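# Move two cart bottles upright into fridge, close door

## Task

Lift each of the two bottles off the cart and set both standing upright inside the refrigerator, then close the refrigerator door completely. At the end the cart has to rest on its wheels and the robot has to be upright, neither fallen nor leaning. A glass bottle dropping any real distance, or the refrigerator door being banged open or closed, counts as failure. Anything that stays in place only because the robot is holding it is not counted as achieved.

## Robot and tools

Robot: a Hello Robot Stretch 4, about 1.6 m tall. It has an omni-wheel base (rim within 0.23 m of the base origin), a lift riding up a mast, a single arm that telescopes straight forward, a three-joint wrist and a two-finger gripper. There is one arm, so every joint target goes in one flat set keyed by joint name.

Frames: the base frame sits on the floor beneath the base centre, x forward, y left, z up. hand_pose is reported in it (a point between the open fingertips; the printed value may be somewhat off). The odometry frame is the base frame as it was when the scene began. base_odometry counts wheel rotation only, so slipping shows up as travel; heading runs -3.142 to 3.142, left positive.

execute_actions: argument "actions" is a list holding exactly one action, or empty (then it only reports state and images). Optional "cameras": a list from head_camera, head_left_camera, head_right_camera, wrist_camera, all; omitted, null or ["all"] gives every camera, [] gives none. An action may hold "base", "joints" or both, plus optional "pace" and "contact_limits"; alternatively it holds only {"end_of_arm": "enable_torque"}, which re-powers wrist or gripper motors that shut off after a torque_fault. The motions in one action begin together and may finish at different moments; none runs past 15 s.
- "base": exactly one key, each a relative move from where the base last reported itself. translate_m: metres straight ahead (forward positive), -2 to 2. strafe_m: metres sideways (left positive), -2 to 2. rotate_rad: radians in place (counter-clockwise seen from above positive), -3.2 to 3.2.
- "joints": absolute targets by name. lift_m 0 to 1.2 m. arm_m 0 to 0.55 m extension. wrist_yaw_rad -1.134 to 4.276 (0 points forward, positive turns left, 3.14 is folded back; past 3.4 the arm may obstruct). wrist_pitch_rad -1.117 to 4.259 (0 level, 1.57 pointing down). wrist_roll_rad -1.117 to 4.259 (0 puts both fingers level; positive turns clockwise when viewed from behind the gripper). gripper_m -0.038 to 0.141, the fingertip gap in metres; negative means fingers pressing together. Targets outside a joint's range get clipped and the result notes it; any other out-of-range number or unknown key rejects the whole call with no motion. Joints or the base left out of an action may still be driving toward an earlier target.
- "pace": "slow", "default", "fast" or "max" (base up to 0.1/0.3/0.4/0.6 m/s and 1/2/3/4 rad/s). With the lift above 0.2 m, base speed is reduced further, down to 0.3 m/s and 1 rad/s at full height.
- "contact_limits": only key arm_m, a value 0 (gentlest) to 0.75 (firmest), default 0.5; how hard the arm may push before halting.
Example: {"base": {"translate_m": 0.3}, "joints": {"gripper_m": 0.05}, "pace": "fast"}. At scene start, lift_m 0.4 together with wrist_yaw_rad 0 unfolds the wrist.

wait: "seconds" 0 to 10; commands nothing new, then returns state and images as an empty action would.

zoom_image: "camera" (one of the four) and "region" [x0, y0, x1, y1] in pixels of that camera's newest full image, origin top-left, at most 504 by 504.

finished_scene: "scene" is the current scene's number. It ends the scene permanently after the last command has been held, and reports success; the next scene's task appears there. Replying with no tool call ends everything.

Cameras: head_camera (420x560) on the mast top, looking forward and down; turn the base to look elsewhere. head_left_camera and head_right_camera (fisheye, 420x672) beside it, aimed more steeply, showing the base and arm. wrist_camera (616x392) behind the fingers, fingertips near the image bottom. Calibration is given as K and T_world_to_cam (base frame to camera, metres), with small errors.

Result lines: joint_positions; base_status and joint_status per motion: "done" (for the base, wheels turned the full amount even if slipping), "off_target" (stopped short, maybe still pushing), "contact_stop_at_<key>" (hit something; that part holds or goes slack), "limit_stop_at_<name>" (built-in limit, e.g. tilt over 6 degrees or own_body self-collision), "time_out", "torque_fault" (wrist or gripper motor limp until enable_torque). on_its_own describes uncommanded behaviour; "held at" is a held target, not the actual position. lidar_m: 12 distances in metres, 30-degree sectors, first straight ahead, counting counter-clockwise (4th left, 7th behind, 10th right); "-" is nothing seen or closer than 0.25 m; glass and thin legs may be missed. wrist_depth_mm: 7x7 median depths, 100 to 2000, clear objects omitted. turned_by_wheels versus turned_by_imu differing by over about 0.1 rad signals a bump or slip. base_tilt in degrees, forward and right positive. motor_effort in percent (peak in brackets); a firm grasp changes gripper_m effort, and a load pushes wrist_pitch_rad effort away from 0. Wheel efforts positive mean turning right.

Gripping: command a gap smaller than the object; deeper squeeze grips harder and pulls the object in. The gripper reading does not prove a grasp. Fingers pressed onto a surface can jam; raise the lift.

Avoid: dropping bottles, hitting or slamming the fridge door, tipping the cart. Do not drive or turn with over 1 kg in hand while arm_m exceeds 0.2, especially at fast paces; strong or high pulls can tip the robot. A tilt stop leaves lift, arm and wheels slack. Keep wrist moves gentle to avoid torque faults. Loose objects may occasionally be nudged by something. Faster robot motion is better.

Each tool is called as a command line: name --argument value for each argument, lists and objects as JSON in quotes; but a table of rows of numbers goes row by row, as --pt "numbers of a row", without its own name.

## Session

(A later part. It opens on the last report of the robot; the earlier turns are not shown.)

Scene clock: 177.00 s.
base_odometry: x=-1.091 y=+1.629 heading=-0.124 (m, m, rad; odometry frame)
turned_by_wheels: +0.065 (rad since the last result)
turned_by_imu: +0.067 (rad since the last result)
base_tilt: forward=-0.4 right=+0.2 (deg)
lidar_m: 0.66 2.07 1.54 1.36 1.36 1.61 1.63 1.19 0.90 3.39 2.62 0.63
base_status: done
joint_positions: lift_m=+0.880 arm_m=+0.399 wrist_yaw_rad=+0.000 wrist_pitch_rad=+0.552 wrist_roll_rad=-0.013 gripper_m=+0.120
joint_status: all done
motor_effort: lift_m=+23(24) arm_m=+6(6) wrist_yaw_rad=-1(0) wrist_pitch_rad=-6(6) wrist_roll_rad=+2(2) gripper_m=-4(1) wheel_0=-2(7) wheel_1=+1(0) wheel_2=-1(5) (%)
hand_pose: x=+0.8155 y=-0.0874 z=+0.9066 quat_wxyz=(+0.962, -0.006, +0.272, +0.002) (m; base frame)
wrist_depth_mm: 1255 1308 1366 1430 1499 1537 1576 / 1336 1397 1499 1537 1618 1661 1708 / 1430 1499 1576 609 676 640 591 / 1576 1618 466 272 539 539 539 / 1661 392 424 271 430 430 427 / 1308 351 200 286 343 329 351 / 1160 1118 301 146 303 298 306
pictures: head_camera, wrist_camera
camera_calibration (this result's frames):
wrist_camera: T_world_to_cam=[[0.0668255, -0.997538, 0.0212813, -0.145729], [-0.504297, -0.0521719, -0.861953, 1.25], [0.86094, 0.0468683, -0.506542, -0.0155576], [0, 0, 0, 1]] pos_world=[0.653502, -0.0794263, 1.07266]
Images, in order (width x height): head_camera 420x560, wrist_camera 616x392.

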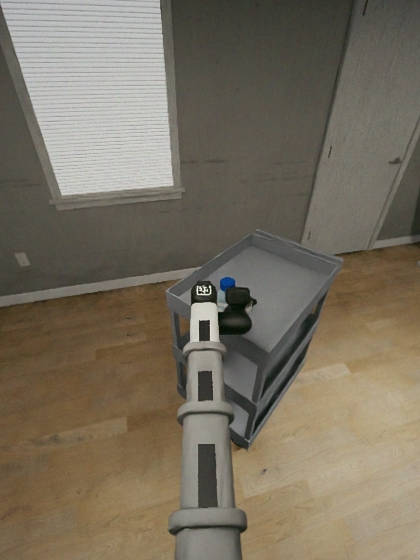

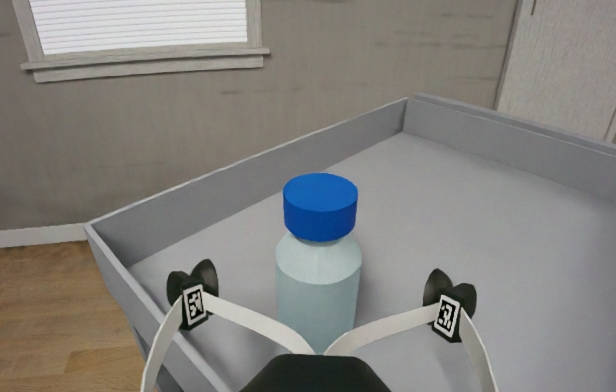

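execute_actions --actions '[{"joints":{"lift_m":0.828,"arm_m":0.465,"gripper_m":0.10}}]' --cameras '["wrist_camera"]'

Scene clock: 186.93 s.
base_odometry: x=-1.091 y=+1.629 heading=-0.124 (m, m, rad; odometry frame)
turned_by_wheels: +0.000 (rad since the last result)
turned_by_imu: +0.001 (rad since the last result)
base_tilt: forward=-0.5 right=+0.1 (deg)
lidar_m: 0.66 2.07 1.54 1.35 1.36 1.59 1.64 1.19 0.91 3.38 2.62 0.63
base_status: not commanded
joint_positions: lift_m=+0.828 arm_m=+0.464 wrist_yaw_rad=+0.000 wrist_pitch_rad=+0.552 wrist_roll_rad=-0.013 gripper_m=+0.100
joint_status: all done
motor_effort: lift_m=+15(21) arm_m=+6(6) wrist_yaw_rad=-1(2) wrist_pitch_rad=-7(7) wrist_roll_rad=+2(2) gripper_m=-4(2) wheel_0=-2(1) wheel_1=+1(1) wheel_2=-1(1) (%)
hand_pose: x=+0.8805 y=-0.0874 z=+0.8553 quat_wxyz=(+0.962, -0.006, +0.272, +0.002) (m; base frame)
wrist_depth_mm: 1160 1229 1308 1397 1430 1464 1537 / 1336 1336 1430 1464 1464 1576 1661 / 1366 1430 1499 452 569 559 521 / 1499 338 392 168 418 439 442 / 296 330 345 183 338 349 349 / 1182 283 198 189 196 287 287 / 1138 237 250 142 246 243 248
pictures: wrist_camera
camera_calibration (this result's frames):
wrist_camera: T_world_to_cam=[[0.0667536, -0.997543, 0.021276, -0.148928], [-0.504368, -0.0521346, -0.861913, 1.23852], [0.860904, 0.0468049, -0.506609, -0.0974314], [0, 0, 0, 1]] pos_world=[0.71849, -0.0794324, 1.0213]
Images, in order (width x height): wrist_camera 616x392.

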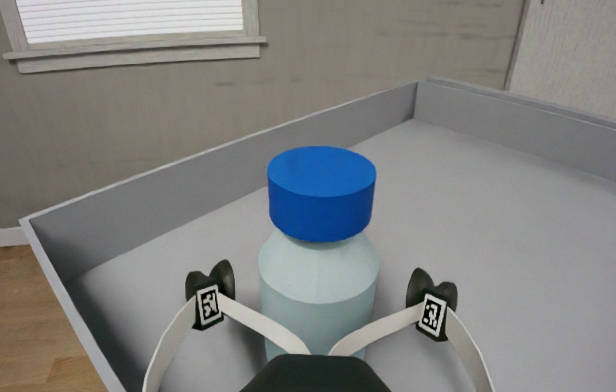

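execute_actions --actions '[{"joints":{"lift_m":0.818,"gripper_m":0.015}}]' --cameras '["wrist_camera"]'

execute_actions --actions '[{"joints":{"lift_m":0.9}}]' --cameras '["wrist_camera"]'

Scene clock: 193.80 s.
base_odometry: x=-1.091 y=+1.629 heading=-0.124 (m, m, rad; odometry frame)
turned_by_wheels: +0.000 (rad since the last result)
turned_by_imu: +0.001 (rad since the last result)
base_tilt: forward=-0.3 right=+0.1 (deg)
lidar_m: 0.66 2.07 1.55 1.35 1.36 1.61 1.63 1.19 0.91 3.39 2.64 0.65
base_status: not commanded
joint_positions: lift_m=+0.818 arm_m=+0.464 wrist_yaw_rad=+0.000 wrist_pitch_rad=+0.555 wrist_roll_rad=-0.013 gripper_m=+0.015
joint_status: all done
motor_effort: lift_m=+16(17) arm_m=+6(6) wrist_yaw_rad=-2(1) wrist_pitch_rad=-15(15) wrist_roll_rad=+2(2) gripper_m=-20(23) wheel_0=-2(1) wheel_1=+1(1) wheel_2=-1(1) (%)
hand_pose: x=+0.8801 y=-0.0874 z=+0.8445 quat_wxyz=(+0.962, -0.007, +0.274, +0.002) (m; base frame)
wrist_depth_mm: 1182 1205 1281 1366 1430 1537 1537 / 1281 1336 1397 1430 640 603 1618 / 1366 1464 404 166 517 549 512 / 291 329 384 150 389 413 413 / 296 319 327 164 304 329 329 / 1182 267 190 170 182 271 271 / 1078 222 231 179 225 224 236
pictures: wrist_camera
camera_calibration (this result's frames):
wrist_camera: T_world_to_cam=[[0.0670621, -0.997526, 0.0210734, -0.148709], [-0.506974, -0.052259, -0.860376, 1.22997], [0.859349, 0.0470149, -0.509224, -0.0989463], [0, 0, 0, 1]] pos_world=[0.718567, -0.0794119, 1.01099]
Images, in order (width x height): wrist_camera 616x392.

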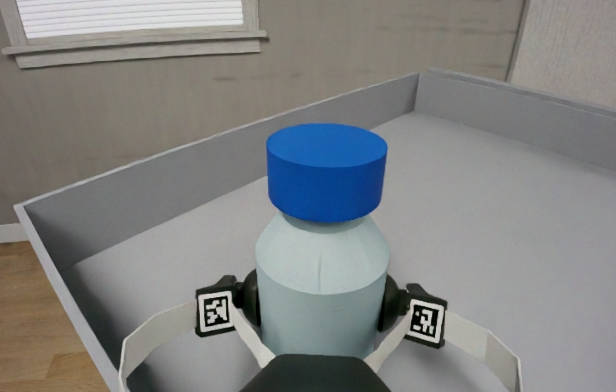

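Scene clock: 195.13 s.
base_odometry: x=-1.091 y=+1.629 heading=-0.124 (m, m, rad; odometry frame)
turned_by_wheels: +0.000 (rad since the last result)
turned_by_imu: +0.000 (rad since the last result)
base_tilt: forward=-0.5 right=+0.1 (deg)
lidar_m: 0.67 2.08 1.55 1.35 1.35 1.62 1.63 1.17 0.91 3.39 2.62 0.65
base_status: not commanded
joint_positions: lift_m=+0.900 arm_m=+0.464 wrist_yaw_rad=+0.000 wrist_pitch_rad=+0.555 wrist_roll_rad=-0.013 gripper_m=+0.015
joint_status: all done
motor_effort: lift_m=+25(25) arm_m=+6(6) wrist_yaw_rad=-1(4) wrist_pitch_rad=-15(16) wrist_roll_rad=+1(2) gripper_m=-20(21) wheel_0=-2(2) wheel_1=+1(1) wheel_2=-1(1) (%)
hand_pose: x=+0.8801 y=-0.0874 z=+0.9257 quat_wxyz=(+0.962, -0.007, +0.274, +0.002) (m; base frame)
wrist_depth_mm: 1160 1255 1281 1366 1397 1499 1537 / 1308 1336 1366 1499 1537 1618 1661 / 1397 1464 1576 166 661 627 1808 / 1499 1618 1618 150 539 569 539 / 1537 375 418 164 421 459 452 / 1255 351 190 170 182 375 373 / 1182 315 320 178 312 307 324
pictures: wrist_camera
camera_calibration (this result's frames):
wrist_camera: T_world_to_cam=[[0.0670641, -0.997526, 0.0210668, -0.150417], [-0.507057, -0.0522589, -0.860327, 1.29993], [0.8593, 0.047015, -0.509307, -0.0574301], [0, 0, 0, 1]] pos_world=[0.718573, -0.0794119, 1.09228]
Images, in order (width x height): wrist_camera 616x392.

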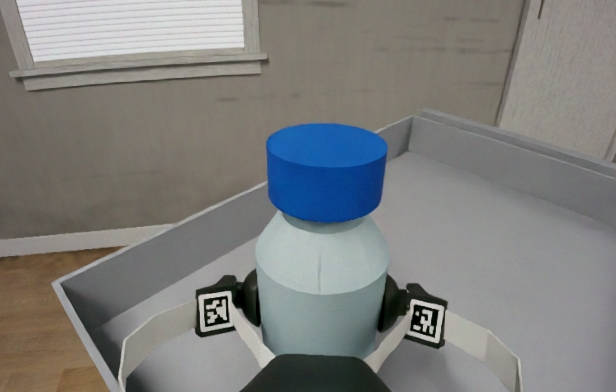

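execute_actions --actions '[{"base":{"rotate_rad":-2.24},"joints":{"lift_m":0.995,"arm_m":0.15}}]' --cameras '["head_camera"]'

execute_actions --actions '[{"base":{"translate_m":0.52},"joints":{"arm_m":0.25}}]' --cameras '["head_camera","wrist_camera"]'

Scene clock: 208.37 s.
base_odometry: x=-1.091 y=+1.629 heading=-2.363 (m, m, rad; odometry frame)
turned_by_wheels: -2.240 (rad since the last result)
turned_by_imu: -2.279 (rad since the last result)
base_tilt: forward=-0.4 right=+0.0 (deg)
lidar_m: 0.55 2.75 2.64 0.88 0.66 0.89 1.71 1.38 1.35 1.50 1.65 1.27
base_status: done
joint_positions: lift_m=+0.995 arm_m=+0.151 wrist_yaw_rad=+0.000 wrist_pitch_rad=+0.555 wrist_roll_rad=-0.013 gripper_m=+0.015
joint_status: all done
motor_effort: lift_m=+24(24) arm_m=-6(7) wrist_yaw_rad=-1(6) wrist_pitch_rad=-15(16) wrist_roll_rad=+2(2) gripper_m=-22(23) wheel_0=+2(9) wheel_1=+1(7) wheel_2=+1(4) (%)
hand_pose: x=+0.5671 y=-0.0875 z=+1.0207 quat_wxyz=(+0.962, -0.006, +0.274, +0.002) (m; base frame)
wrist_depth_mm: - 488 946 1182 741 991 991 / - - 891 1160 798 1078 1025 / - - 809 166 842 1182 1078 / - - 750 150 917 1308 1160 / 1808 1808 699 164 1042 1397 1182 / 1464 1499 190 170 182 1464 1308 / 1308 1255 1060 179 1205 1229 1308
pictures: head_camera
Images, in order (width x height): head_camera 420x560.

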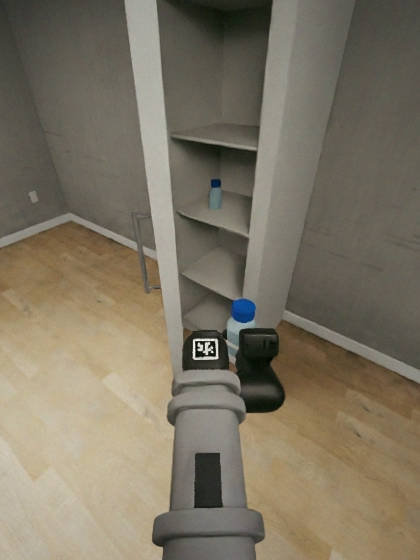

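Scene clock: 211.57 s.
base_odometry: x=-1.461 y=+1.264 heading=-2.363 (m, m, rad; odometry frame)
turned_by_wheels: +0.000 (rad since the last result)
turned_by_imu: +0.002 (rad since the last result)
base_tilt: forward=-0.6 right=+0.4 (deg)
lidar_m: 0.40 0.39 2.40 2.50 1.04 0.96 2.13 1.70 1.68 1.55 1.22 0.68
base_status: done
joint_positions: lift_m=+0.995 arm_m=+0.249 wrist_yaw_rad=+0.000 wrist_pitch_rad=+0.555 wrist_roll_rad=-0.013 gripper_m=+0.015
joint_status: all done
motor_effort: lift_m=+24(24) arm_m=+6(7) wrist_yaw_rad=+0(0) wrist_pitch_rad=-16(16) wrist_roll_rad=+2(2) gripper_m=-20(21) wheel_0=+1(4) wheel_1=+1(6) wheel_2=+0(10) (%)
hand_pose: x=+0.6651 y=-0.0874 z=+1.0207 quat_wxyz=(+0.962, -0.006, +0.274, +0.002) (m; base frame)
wrist_depth_mm: 336 459 544 691 668 564 512 / 336 488 580 661 707 597 539 / 334 521 597 166 615 615 202 / 330 535 530 150 462 488 205 / 322 525 691 164 359 370 216 / 312 455 190 170 183 253 229 / 307 413 798 178 715 258 244
pictures: head_camera, wrist_camera
camera_calibration (this result's frames):
wrist_camera: T_world_to_cam=[[0.0668281, -0.997542, 0.0210649, -0.1379], [-0.507147, -0.0521416, -0.860281, 1.27266], [0.859265, 0.046808, -0.509385, 0.175804], [0, 0, 0, 1]] pos_world=[0.503579, -0.0794318, 1.1873]
Images, in order (width x height): head_camera 420x560, wrist_camera 616x392.

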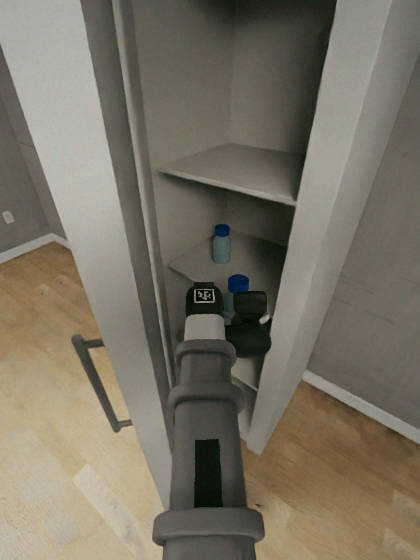

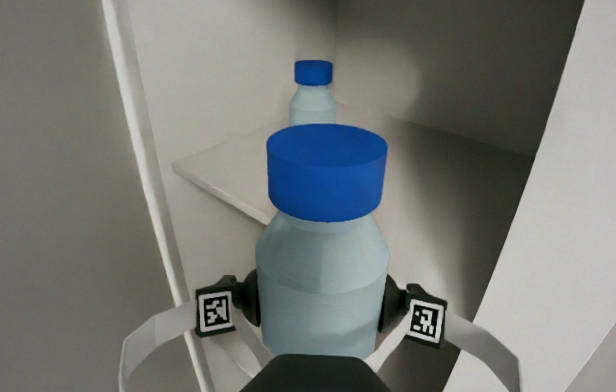

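execute_actions --actions '[{"joints":{"arm_m":0.52,"lift_m":0.985},"contact_limits":{"arm_m":0.25}}]' --cameras '[]'

execute_actions --actions '[{"joints":{"lift_m":0.958,"wrist_yaw_rad":-0.12}}]' --cameras '["head_camera","wrist_camera"]'

Scene clock: 219.97 s.
base_odometry: x=-1.461 y=+1.264 heading=-2.363 (m, m, rad; odometry frame)
turned_by_wheels: +0.000 (rad since the last result)
turned_by_imu: +0.001 (rad since the last result)
base_tilt: forward=-0.4 right=+0.1 (deg)
lidar_m: 0.40 0.37 2.42 2.48 1.05 0.97 2.14 1.71 1.67 1.54 1.22 0.67
base_status: not commanded
joint_positions: lift_m=+0.985 arm_m=+0.519 wrist_yaw_rad=+0.000 wrist_pitch_rad=+0.555 wrist_roll_rad=-0.013 gripper_m=+0.015
joint_status: all done
motor_effort: lift_m=+17(24) arm_m=+6(8) wrist_yaw_rad=-2(3) wrist_pitch_rad=-15(16) wrist_roll_rad=+2(2) gripper_m=-20(22) wheel_0=+0(1) wheel_1=+1(1) wheel_2=+0(0) (%)
contact_limits: arm_m 0.25
hand_pose: x=+0.9350 y=-0.0874 z=+1.0114 quat_wxyz=(+0.962, -0.007, +0.274, +0.002) (m; base frame)
wrist_depth_mm: 251 289 353 449 455 384 347 / 259 304 375 488 477 407 364 / 274 325 404 166 488 433 379 / 287 343 418 150 442 445 399 / 306 349 368 164 343 370 368 / 340 303 190 169 182 306 304 / 379 267 259 178 255 253 266
pictures: none
No camera images: the call's "cameras" was empty. Leave "cameras" out to get every camera's image.

Scene clock: 220.87 s.
base_odometry: x=-1.461 y=+1.264 heading=-2.363 (m, m, rad; odometry frame)
turned_by_wheels: +0.000 (rad since the last result)
turned_by_imu: +0.000 (rad since the last result)
base_tilt: forward=-0.5 right=+0.0 (deg)
lidar_m: 0.41 0.41 2.40 2.48 1.05 0.94 2.12 1.70 1.68 1.55 1.23 0.68
base_status: not commanded
joint_positions: lift_m=+0.958 arm_m=+0.519 wrist_yaw_rad=-0.120 wrist_pitch_rad=+0.555 wrist_roll_rad=-0.013 gripper_m=+0.015
joint_status: all done
motor_effort: lift_m=+17(18) arm_m=+6(6) wrist_yaw_rad=-2(8) wrist_pitch_rad=-15(16) wrist_roll_rad=+3(2) gripper_m=-19(23) wheel_0=+1(1) wheel_1=+1(1) wheel_2=+0(0) (%)
hand_pose: x=+0.9228 y=-0.1161 z=+0.9843 quat_wxyz=(+0.960, +0.010, +0.274, -0.056) (m; base frame)
wrist_depth_mm: 272 322 407 484 433 377 345 / 279 340 399 517 462 404 362 / 296 357 273 166 473 433 387 / 309 370 289 150 397 418 394 / 309 325 307 164 306 329 329 / 274 270 190 170 182 272 271 / 342 229 233 178 227 224 237
pictures: head_camera, wrist_camera
camera_calibration (this result's frames):
wrist_camera: T_world_to_cam=[[-0.0528892, -0.998378, 0.0210671, -0.072589], [-0.509878, 0.00885945, -0.860201, 1.38009], [0.858619, -0.056237, -0.50952, -0.0741275], [0, 0, 0, 1]] pos_world=[0.763484, -0.0888668, 1.15091]
Images, in order (width x height): head_camera 420x560, wrist_camera 616x392.

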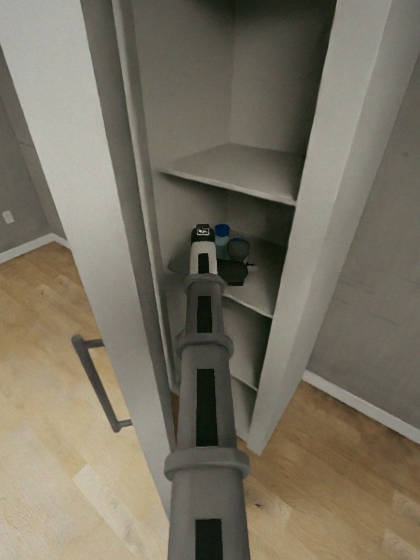

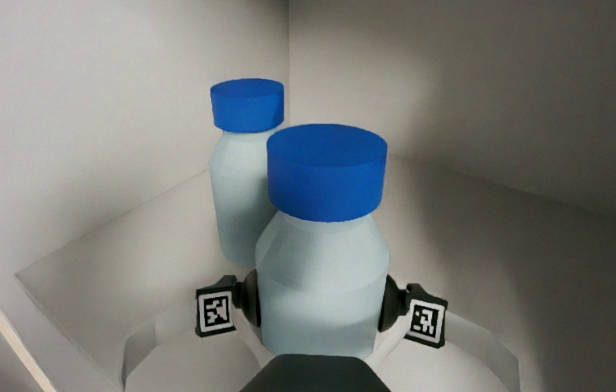

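execute_actions --actions '[{"joints":{"gripper_m":0.1}}]' --cameras '[]'

execute_actions --actions '[{"joints":{"arm_m":0.44}}]' --cameras '["wrist_camera"]'

execute_actions --actions '[{"base":{"translate_m":-0.2},"joints":{"arm_m":0.0,"wrist_yaw_rad":0,"gripper_m":0},"pace":"fast"}]' --cameras '["head_camera"]'

Scene clock: 229.90 s.
base_odometry: x=-1.461 y=+1.264 heading=-2.363 (m, m, rad; odometry frame)
turned_by_wheels: +0.000 (rad since the last result)
turned_by_imu: +0.001 (rad since the last result)
base_tilt: forward=-0.3 right=+0.1 (deg)
lidar_m: 0.39 0.39 2.40 2.51 1.06 0.96 2.13 1.71 1.67 1.56 1.24 0.70
base_status: not commanded
joint_positions: lift_m=+0.958 arm_m=+0.519 wrist_yaw_rad=-0.120 wrist_pitch_rad=+0.552 wrist_roll_rad=-0.013 gripper_m=+0.100
joint_status: all done
motor_effort: lift_m=+17(17) arm_m=+6(6) wrist_yaw_rad=-1(3) wrist_pitch_rad=-7(16) wrist_roll_rad=+2(3) gripper_m=-1(22) wheel_0=+1(1) wheel_1=+1(1) wheel_2=+0(0) (%)
hand_pose: x=+0.9233 y=-0.1162 z=+0.9851 quat_wxyz=(+0.960, +0.010, +0.273, -0.056) (m; base frame)
wrist_depth_mm: 272 322 413 492 430 377 345 / 281 340 399 517 459 399 362 / 294 359 277 190 484 427 384 / 309 375 286 163 399 421 402 / 310 329 306 179 322 334 334 / 278 272 199 186 195 276 276 / 340 230 240 142 236 232 240
pictures: none
No camera images: the call's "cameras" was empty. Leave "cameras" out to get every camera's image.

Scene clock: 231.07 s.
base_odometry: x=-1.461 y=+1.264 heading=-2.363 (m, m, rad; odometry frame)
turned_by_wheels: +0.000 (rad since the last result)
turned_by_imu: +0.000 (rad since the last result)
base_tilt: forward=-0.5 right=+0.1 (deg)
lidar_m: 0.39 0.39 2.38 2.48 1.08 0.97 2.13 1.70 1.69 1.52 1.24 0.68
base_status: not commanded
joint_positions: lift_m=+0.958 arm_m=+0.441 wrist_yaw_rad=-0.120 wrist_pitch_rad=+0.552 wrist_roll_rad=-0.013 gripper_m=+0.100
joint_status: all done
motor_effort: lift_m=+17(16) arm_m=-6(6) wrist_yaw_rad=-1(1) wrist_pitch_rad=-7(7) wrist_roll_rad=+2(3) gripper_m=+1(1) wheel_0=+1(0) wheel_1=+1(1) wheel_2=+0(0) (%)
hand_pose: x=+0.8453 y=-0.1162 z=+0.9851 quat_wxyz=(+0.960, +0.010, +0.272, -0.056) (m; base frame)
wrist_depth_mm: 312 370 473 559 492 430 392 / 322 387 455 564 517 455 413 / 338 413 477 236 530 488 439 / 355 394 377 249 421 424 421 / 373 330 332 274 336 334 332 / 413 442 199 278 213 277 274 / 436 492 597 142 236 233 240
pictures: wrist_camera
camera_calibration (this result's frames):
wrist_camera: T_world_to_cam=[[-0.0531413, -0.99836, 0.0212819, -0.0768014], [-0.507121, 0.0086218, -0.861832, 1.34051], [0.860235, -0.0565914, -0.506748, -0.0113394], [0, 0, 0, 1]] pos_world=[0.685474, -0.0888748, 1.15118]
Images, in order (width x height): wrist_camera 616x392.

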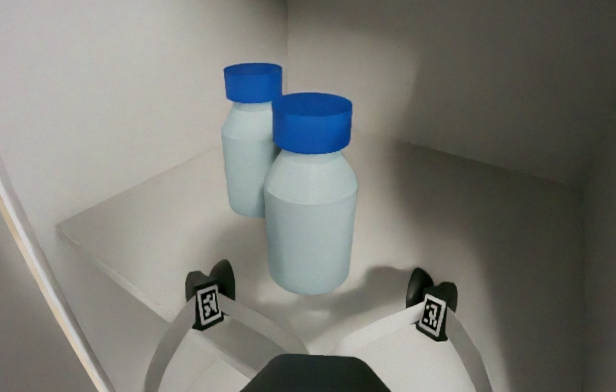

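Scene clock: 233.07 s.
base_odometry: x=-1.318 y=+1.405 heading=-2.363 (m, m, rad; odometry frame)
turned_by_wheels: +0.000 (rad since the last result)
turned_by_imu: +0.000 (rad since the last result)
base_tilt: forward=-0.4 right=+0.2 (deg)
lidar_m: 0.59 0.58 2.47 2.63 0.83 0.86 1.97 1.57 1.55 1.70 1.39 0.89
base_status: done
joint_positions: lift_m=+0.958 arm_m=+0.002 wrist_yaw_rad=+0.000 wrist_pitch_rad=+0.552 wrist_roll_rad=-0.013 gripper_m=+0.000
joint_status: all done
motor_effort: lift_m=+17(17) arm_m=-6(6) wrist_yaw_rad=+0(3) wrist_pitch_rad=-7(7) wrist_roll_rad=+2(2) gripper_m=-6(6) wheel_0=-1(12) wheel_1=+0(4) wheel_2=-1(9) (%)
hand_pose: x=+0.4181 y=-0.0875 z=+0.9851 quat_wxyz=(+0.962, -0.006, +0.273, +0.002) (m; base frame)
wrist_depth_mm: 317 332 891 960 1025 668 904 / 364 349 917 904 627 788 931 / - 375 1025 1281 676 976 976 / - 410 1042 1229 732 1118 1025 / 1756 462 931 1078 842 1182 1098 / 1430 1397 569 193 831 1336 1160 / 1281 1229 621 1160 946 1255 1205
pictures: head_camera
Images, in order (width x height): head_camera 420x560.

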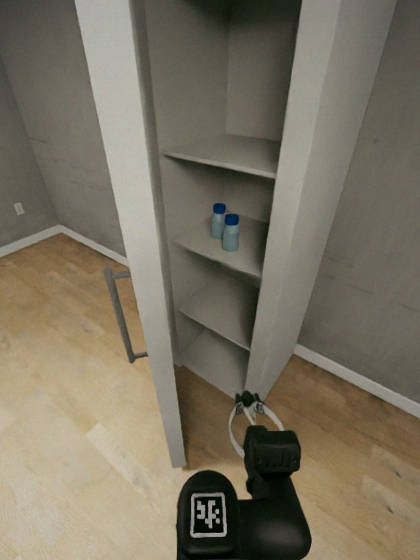

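execute_actions --actions '[{"base":{"rotate_rad":-1.03},"joints":{"lift_m":0.6,"wrist_pitch_rad":0},"pace":"fast"}]' --cameras '[]'

execute_actions --actions '[{"base":{"translate_m":-0.38},"joints":{"lift_m":0.4},"pace":"fast"}]' --cameras '["head_left_camera"]'

execute_actions --actions '[{"base":{"strafe_m":0.8},"pace":"fast"}]' --cameras '["head_camera","head_left_camera"]'

Scene clock: 256.13 s.
base_odometry: x=-1.318 y=+1.405 heading=+2.890 (m, m, rad; odometry frame)
turned_by_wheels: -1.030 (rad since the last result)
turned_by_imu: -1.047 (rad since the last result)
base_tilt: forward=-0.5 right=+0.1 (deg)
lidar_m: 1.40 0.88 0.58 0.63 2.47 2.62 0.82 0.88 1.94 1.56 1.55 1.71
base_status: done
joint_positions: lift_m=+0.600 arm_m=+0.002 wrist_yaw_rad=+0.000 wrist_pitch_rad=+0.002 wrist_roll_rad=-0.013 gripper_m=+0.000
joint_status: all done
motor_effort: lift_m=+16(17) arm_m=-6(6) wrist_yaw_rad=-1(1) wrist_pitch_rad=-8(11) wrist_roll_rad=+2(3) gripper_m=-7(6) wheel_0=+2(7) wheel_1=+2(4) wheel_2=+2(7) (%)
hand_pose: x=+0.4609 y=-0.0874 z=+0.7778 quat_wxyz=(+1.000, -0.007, +0.001, +0.000) (m; base frame)
wrist_depth_mm: 1008 1098 1182 1281 1397 1464 1464 / 1008 1118 1182 1281 1397 1537 1430 / 1042 1098 1182 1308 1430 1576 1366 / 1042 1098 1182 1336 1430 1576 1430 / 1025 1098 1205 1281 1430 1537 1397 / 1042 1098 1160 193 1397 1576 1397 / 1025 1098 1182 1308 1366 1576 1430
pictures: none
No camera images: the call's "cameras" was empty. Leave "cameras" out to get every camera's image.

Scene clock: 258.37 s.
base_odometry: x=-0.950 y=+1.310 heading=+2.890 (m, m, rad; odometry frame)
turned_by_wheels: +0.000 (rad since the last result)
turned_by_imu: +0.000 (rad since the last result)
base_tilt: forward=-0.3 right=+0.1 (deg)
lidar_m: 1.75 0.79 0.80 2.98 2.27 2.49 0.51 0.46 2.12 1.70 1.70 1.86
base_status: done
joint_positions: lift_m=+0.400 arm_m=+0.002 wrist_yaw_rad=+0.000 wrist_pitch_rad=+0.002 wrist_roll_rad=-0.013 gripper_m=+0.000
joint_status: all done
motor_effort: lift_m=+16(16) arm_m=-6(6) wrist_yaw_rad=-1(0) wrist_pitch_rad=-7(8) wrist_roll_rad=+2(2) gripper_m=-6(6) wheel_0=+0(7) wheel_1=+0(9) wheel_2=+0(10) (%)
hand_pose: x=+0.4609 y=-0.0874 z=+0.5778 quat_wxyz=(+1.000, -0.007, +0.001, +0.000) (m; base frame)
wrist_depth_mm: 878 1397 1499 1661 1756 1983 1576 / 904 1430 1576 1661 1808 1983 1576 / 917 1430 1576 1661 1808 1983 1537 / 946 1397 1618 1661 1863 1921 1576 / 946 1430 1537 1708 1863 1921 1537 / 946 1464 1499 193 1808 1921 1499 / 946 1308 1255 1464 1281 1366 1464
pictures: head_left_camera
Images, in order (width x height): head_left_camera 420x672.

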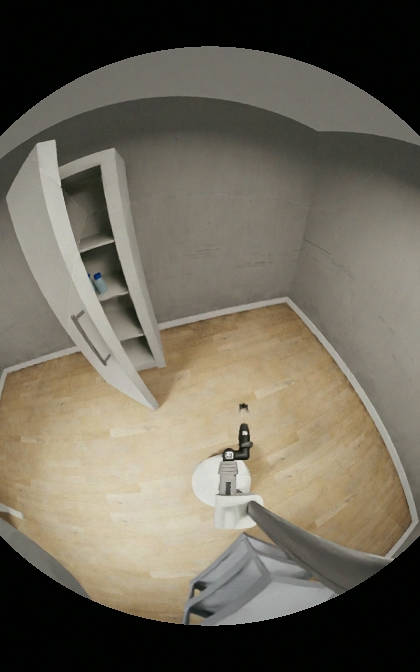

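Scene clock: 261.57 s.
base_odometry: x=-1.149 y=+0.535 heading=+2.891 (m, m, rad; odometry frame)
turned_by_wheels: +0.000 (rad since the last result)
turned_by_imu: +0.002 (rad since the last result)
base_tilt: forward=-0.7 right=+0.1 (deg)
lidar_m: 0.58 0.71 1.59 2.33 1.62 1.64 2.30 1.06 1.03 2.47 2.43 0.52
base_status: done
joint_positions: lift_m=+0.400 arm_m=+0.002 wrist_yaw_rad=+0.000 wrist_pitch_rad=+0.002 wrist_roll_rad=-0.013 gripper_m=+0.000
joint_status: not commanded
motor_effort: lift_m=+16(16) arm_m=-6(6) wrist_yaw_rad=-2(1) wrist_pitch_rad=-8(8) wrist_roll_rad=+2(3) gripper_m=-5(6) wheel_0=+3(14) wheel_1=-2(10) wheel_2=+1(0) (%)
hand_pose: x=+0.4609 y=-0.0874 z=+0.5778 quat_wxyz=(+1.000, -0.007, +0.001, +0.000) (m; base frame)
wrist_depth_mm: 535 466 413 368 334 1661 1756 / 525 466 413 368 336 1661 1863 / 530 459 410 370 336 1661 1808 / 530 459 410 368 336 1661 1863 / 525 459 407 368 334 1661 1863 / 517 462 407 194 322 1661 1808 / 521 462 394 349 327 1397 1499
pictures: head_camera, head_left_camera
Images, in order (width x height): head_camera 420x560, head_left_camera 420x672.

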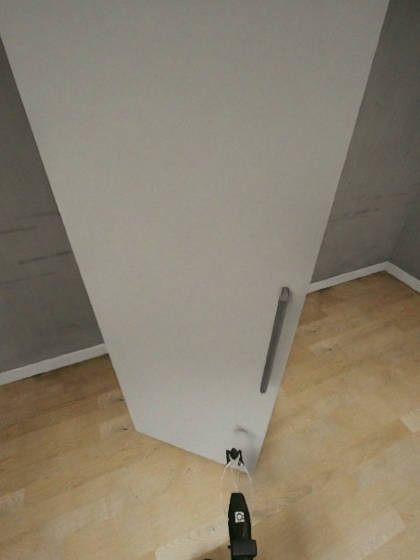

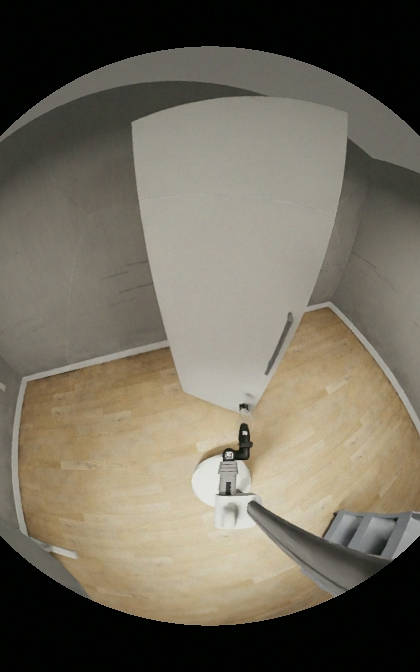

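execute_actions --actions '[{"base":{"translate_m":0.36},"joints":{"arm_m":0.07},"pace":"slow"}]' --cameras '["head_camera","head_right_camera"]'

Scene clock: 274.23 s.
base_odometry: x=-1.498 y=+0.625 heading=+2.891 (m, m, rad; odometry frame)
turned_by_wheels: +0.000 (rad since the last result)
turned_by_imu: +0.002 (rad since the last result)
base_tilt: forward=-0.3 right=+0.1 (deg)
lidar_m: 0.49 0.48 1.20 1.92 2.26 1.86 2.66 1.26 1.25 2.33 2.32 0.59
base_status: done
joint_positions: lift_m=+0.400 arm_m=+0.069 wrist_yaw_rad=+0.000 wrist_pitch_rad=+0.002 wrist_roll_rad=-0.014 gripper_m=+0.000
joint_status: all done
motor_effort: lift_m=+16(16) arm_m=+6(13) wrist_yaw_rad=+0(30) wrist_pitch_rad=-7(8) wrist_roll_rad=+2(1) gripper_m=-5(5) wheel_0=+2(5) wheel_1=+2(2) wheel_2=-3(15) (%)
hand_pose: x=+0.5283 y=-0.0875 z=+0.5779 quat_wxyz=(+1.000, -0.007, +0.001, +0.000) (m; base frame)
wrist_depth_mm: 206 220 238 258 283 314 1281 / 206 220 238 258 283 312 1281 / 206 222 239 260 283 315 1281 / 208 222 242 260 285 315 1255 / 208 223 241 258 286 315 1255 / 208 223 236 193 282 317 1255 / 207 220 238 252 274 1138 1255
pictures: head_camera, head_right_camera
Images, in order (width x height): head_camera 420x560, head_right_camera 420x672.

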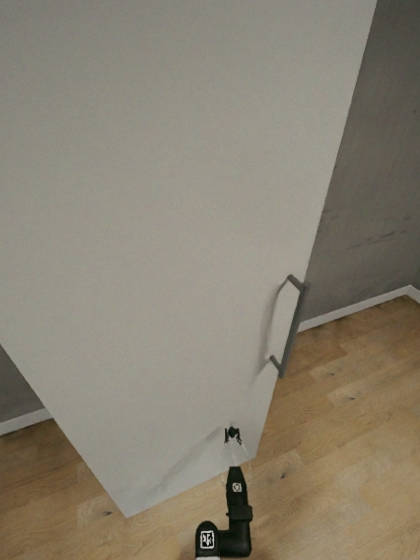

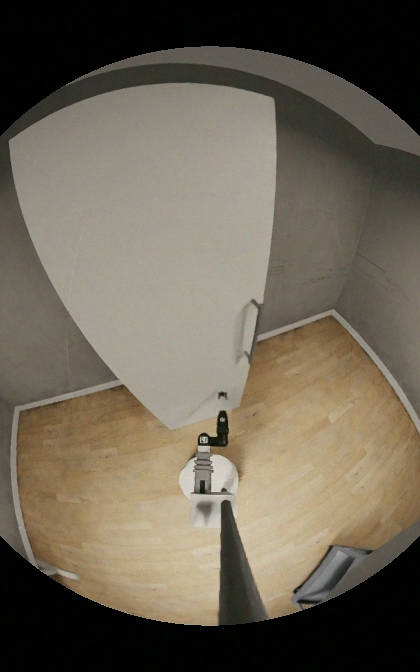

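execute_actions --actions '[{"joints":{"arm_m":0.12},"contact_limits":{"arm_m":0.15},"pace":"slow"}]' --cameras '[]'

Scene clock: 280.70 s.
base_odometry: x=-1.498 y=+0.625 heading=+2.891 (m, m, rad; odometry frame)
turned_by_wheels: +0.000 (rad since the last result)
turned_by_imu: +0.001 (rad since the last result)
base_tilt: forward=-0.6 right=+0.3 (deg)
lidar_m: 0.49 0.48 1.23 1.92 2.26 1.87 2.66 1.26 1.24 2.33 2.31 0.58
base_status: not commanded
joint_positions: lift_m=+0.400 arm_m=+0.096 wrist_yaw_rad=-0.003 wrist_pitch_rad=+0.002 wrist_roll_rad=-0.014 gripper_m=+0.000
joint_status: arm_m contact_stop (moved +0.027 of +0.051)
on_its_own: arm_m is slack since a contact_stop (your +0.120 is given up)
motor_effort: lift_m=+16(16) arm_m=+0(16) wrist_yaw_rad=+6(23) wrist_pitch_rad=-6(7) wrist_roll_rad=+2(3) gripper_m=-4(6) wheel_0=+2(2) wheel_1=+1(2) wheel_2=-3(10) (%)
contact_limits: arm_m 0.15
hand_pose: x=+0.5550 y=-0.0882 z=+0.5780 quat_wxyz=(+1.000, -0.007, +0.001, -0.001) (m; base frame)
wrist_depth_mm: 185 198 214 233 255 282 1182 / 185 198 215 233 256 285 1229 / 186 198 216 235 255 285 1229 / 186 200 216 236 255 283 1229 / 187 200 216 236 257 286 1255 / 186 200 212 193 254 286 1205 / 187 198 214 227 249 289 1205
pictures: none
No camera images: the call's "cameras" was empty. Leave "cameras" out to get every camera's image.

It is at its stop.

execute_actions --actions '[{"joints":{"arm_m":0.05},"pace":"fast"}]' --cameras '[]'

finished_scene --scene 1

Scene clock: 287.60 s.
base_odometry: x=-1.498 y=+0.625 heading=+2.891 (m, m, rad; odometry frame)
turned_by_wheels: +0.000 (rad since the last result)
turned_by_imu: +0.001 (rad since the last result)
base_tilt: forward=-0.4 right=+0.0 (deg)
lidar_m: 0.48 0.48 1.24 1.93 2.23 1.85 2.66 1.25 1.23 2.33 2.32 0.59
base_status: not commanded
joint_positions: lift_m=+0.400 arm_m=+0.051 wrist_yaw_rad=+0.000 wrist_pitch_rad=+0.002 wrist_roll_rad=-0.014 gripper_m=+0.000
joint_status: all done
motor_effort: lift_m=+16(16) arm_m=-6(6) wrist_yaw_rad=-1(7) wrist_pitch_rad=-7(7) wrist_roll_rad=+2(2) gripper_m=-7(4) wheel_0=+2(2) wheel_1=+1(1) wheel_2=-2(3) (%)
hand_pose: x=+0.5104 y=-0.0874 z=+0.5779 quat_wxyz=(+1.000, -0.007, +0.001, +0.000) (m; base frame)
wrist_depth_mm: 220 235 254 276 303 338 1255 / 221 236 256 278 303 336 1281 / 220 238 256 277 304 336 1255 / 222 236 256 277 304 1160 1229 / 222 238 256 276 306 1138 1281 / 222 236 251 193 300 1160 1281 / 221 236 255 271 297 1160 1255
pictures: none
No camera images: the call's "cameras" was empty. Leave "cameras" out to get every camera's image.

The scene is finished: the task was done.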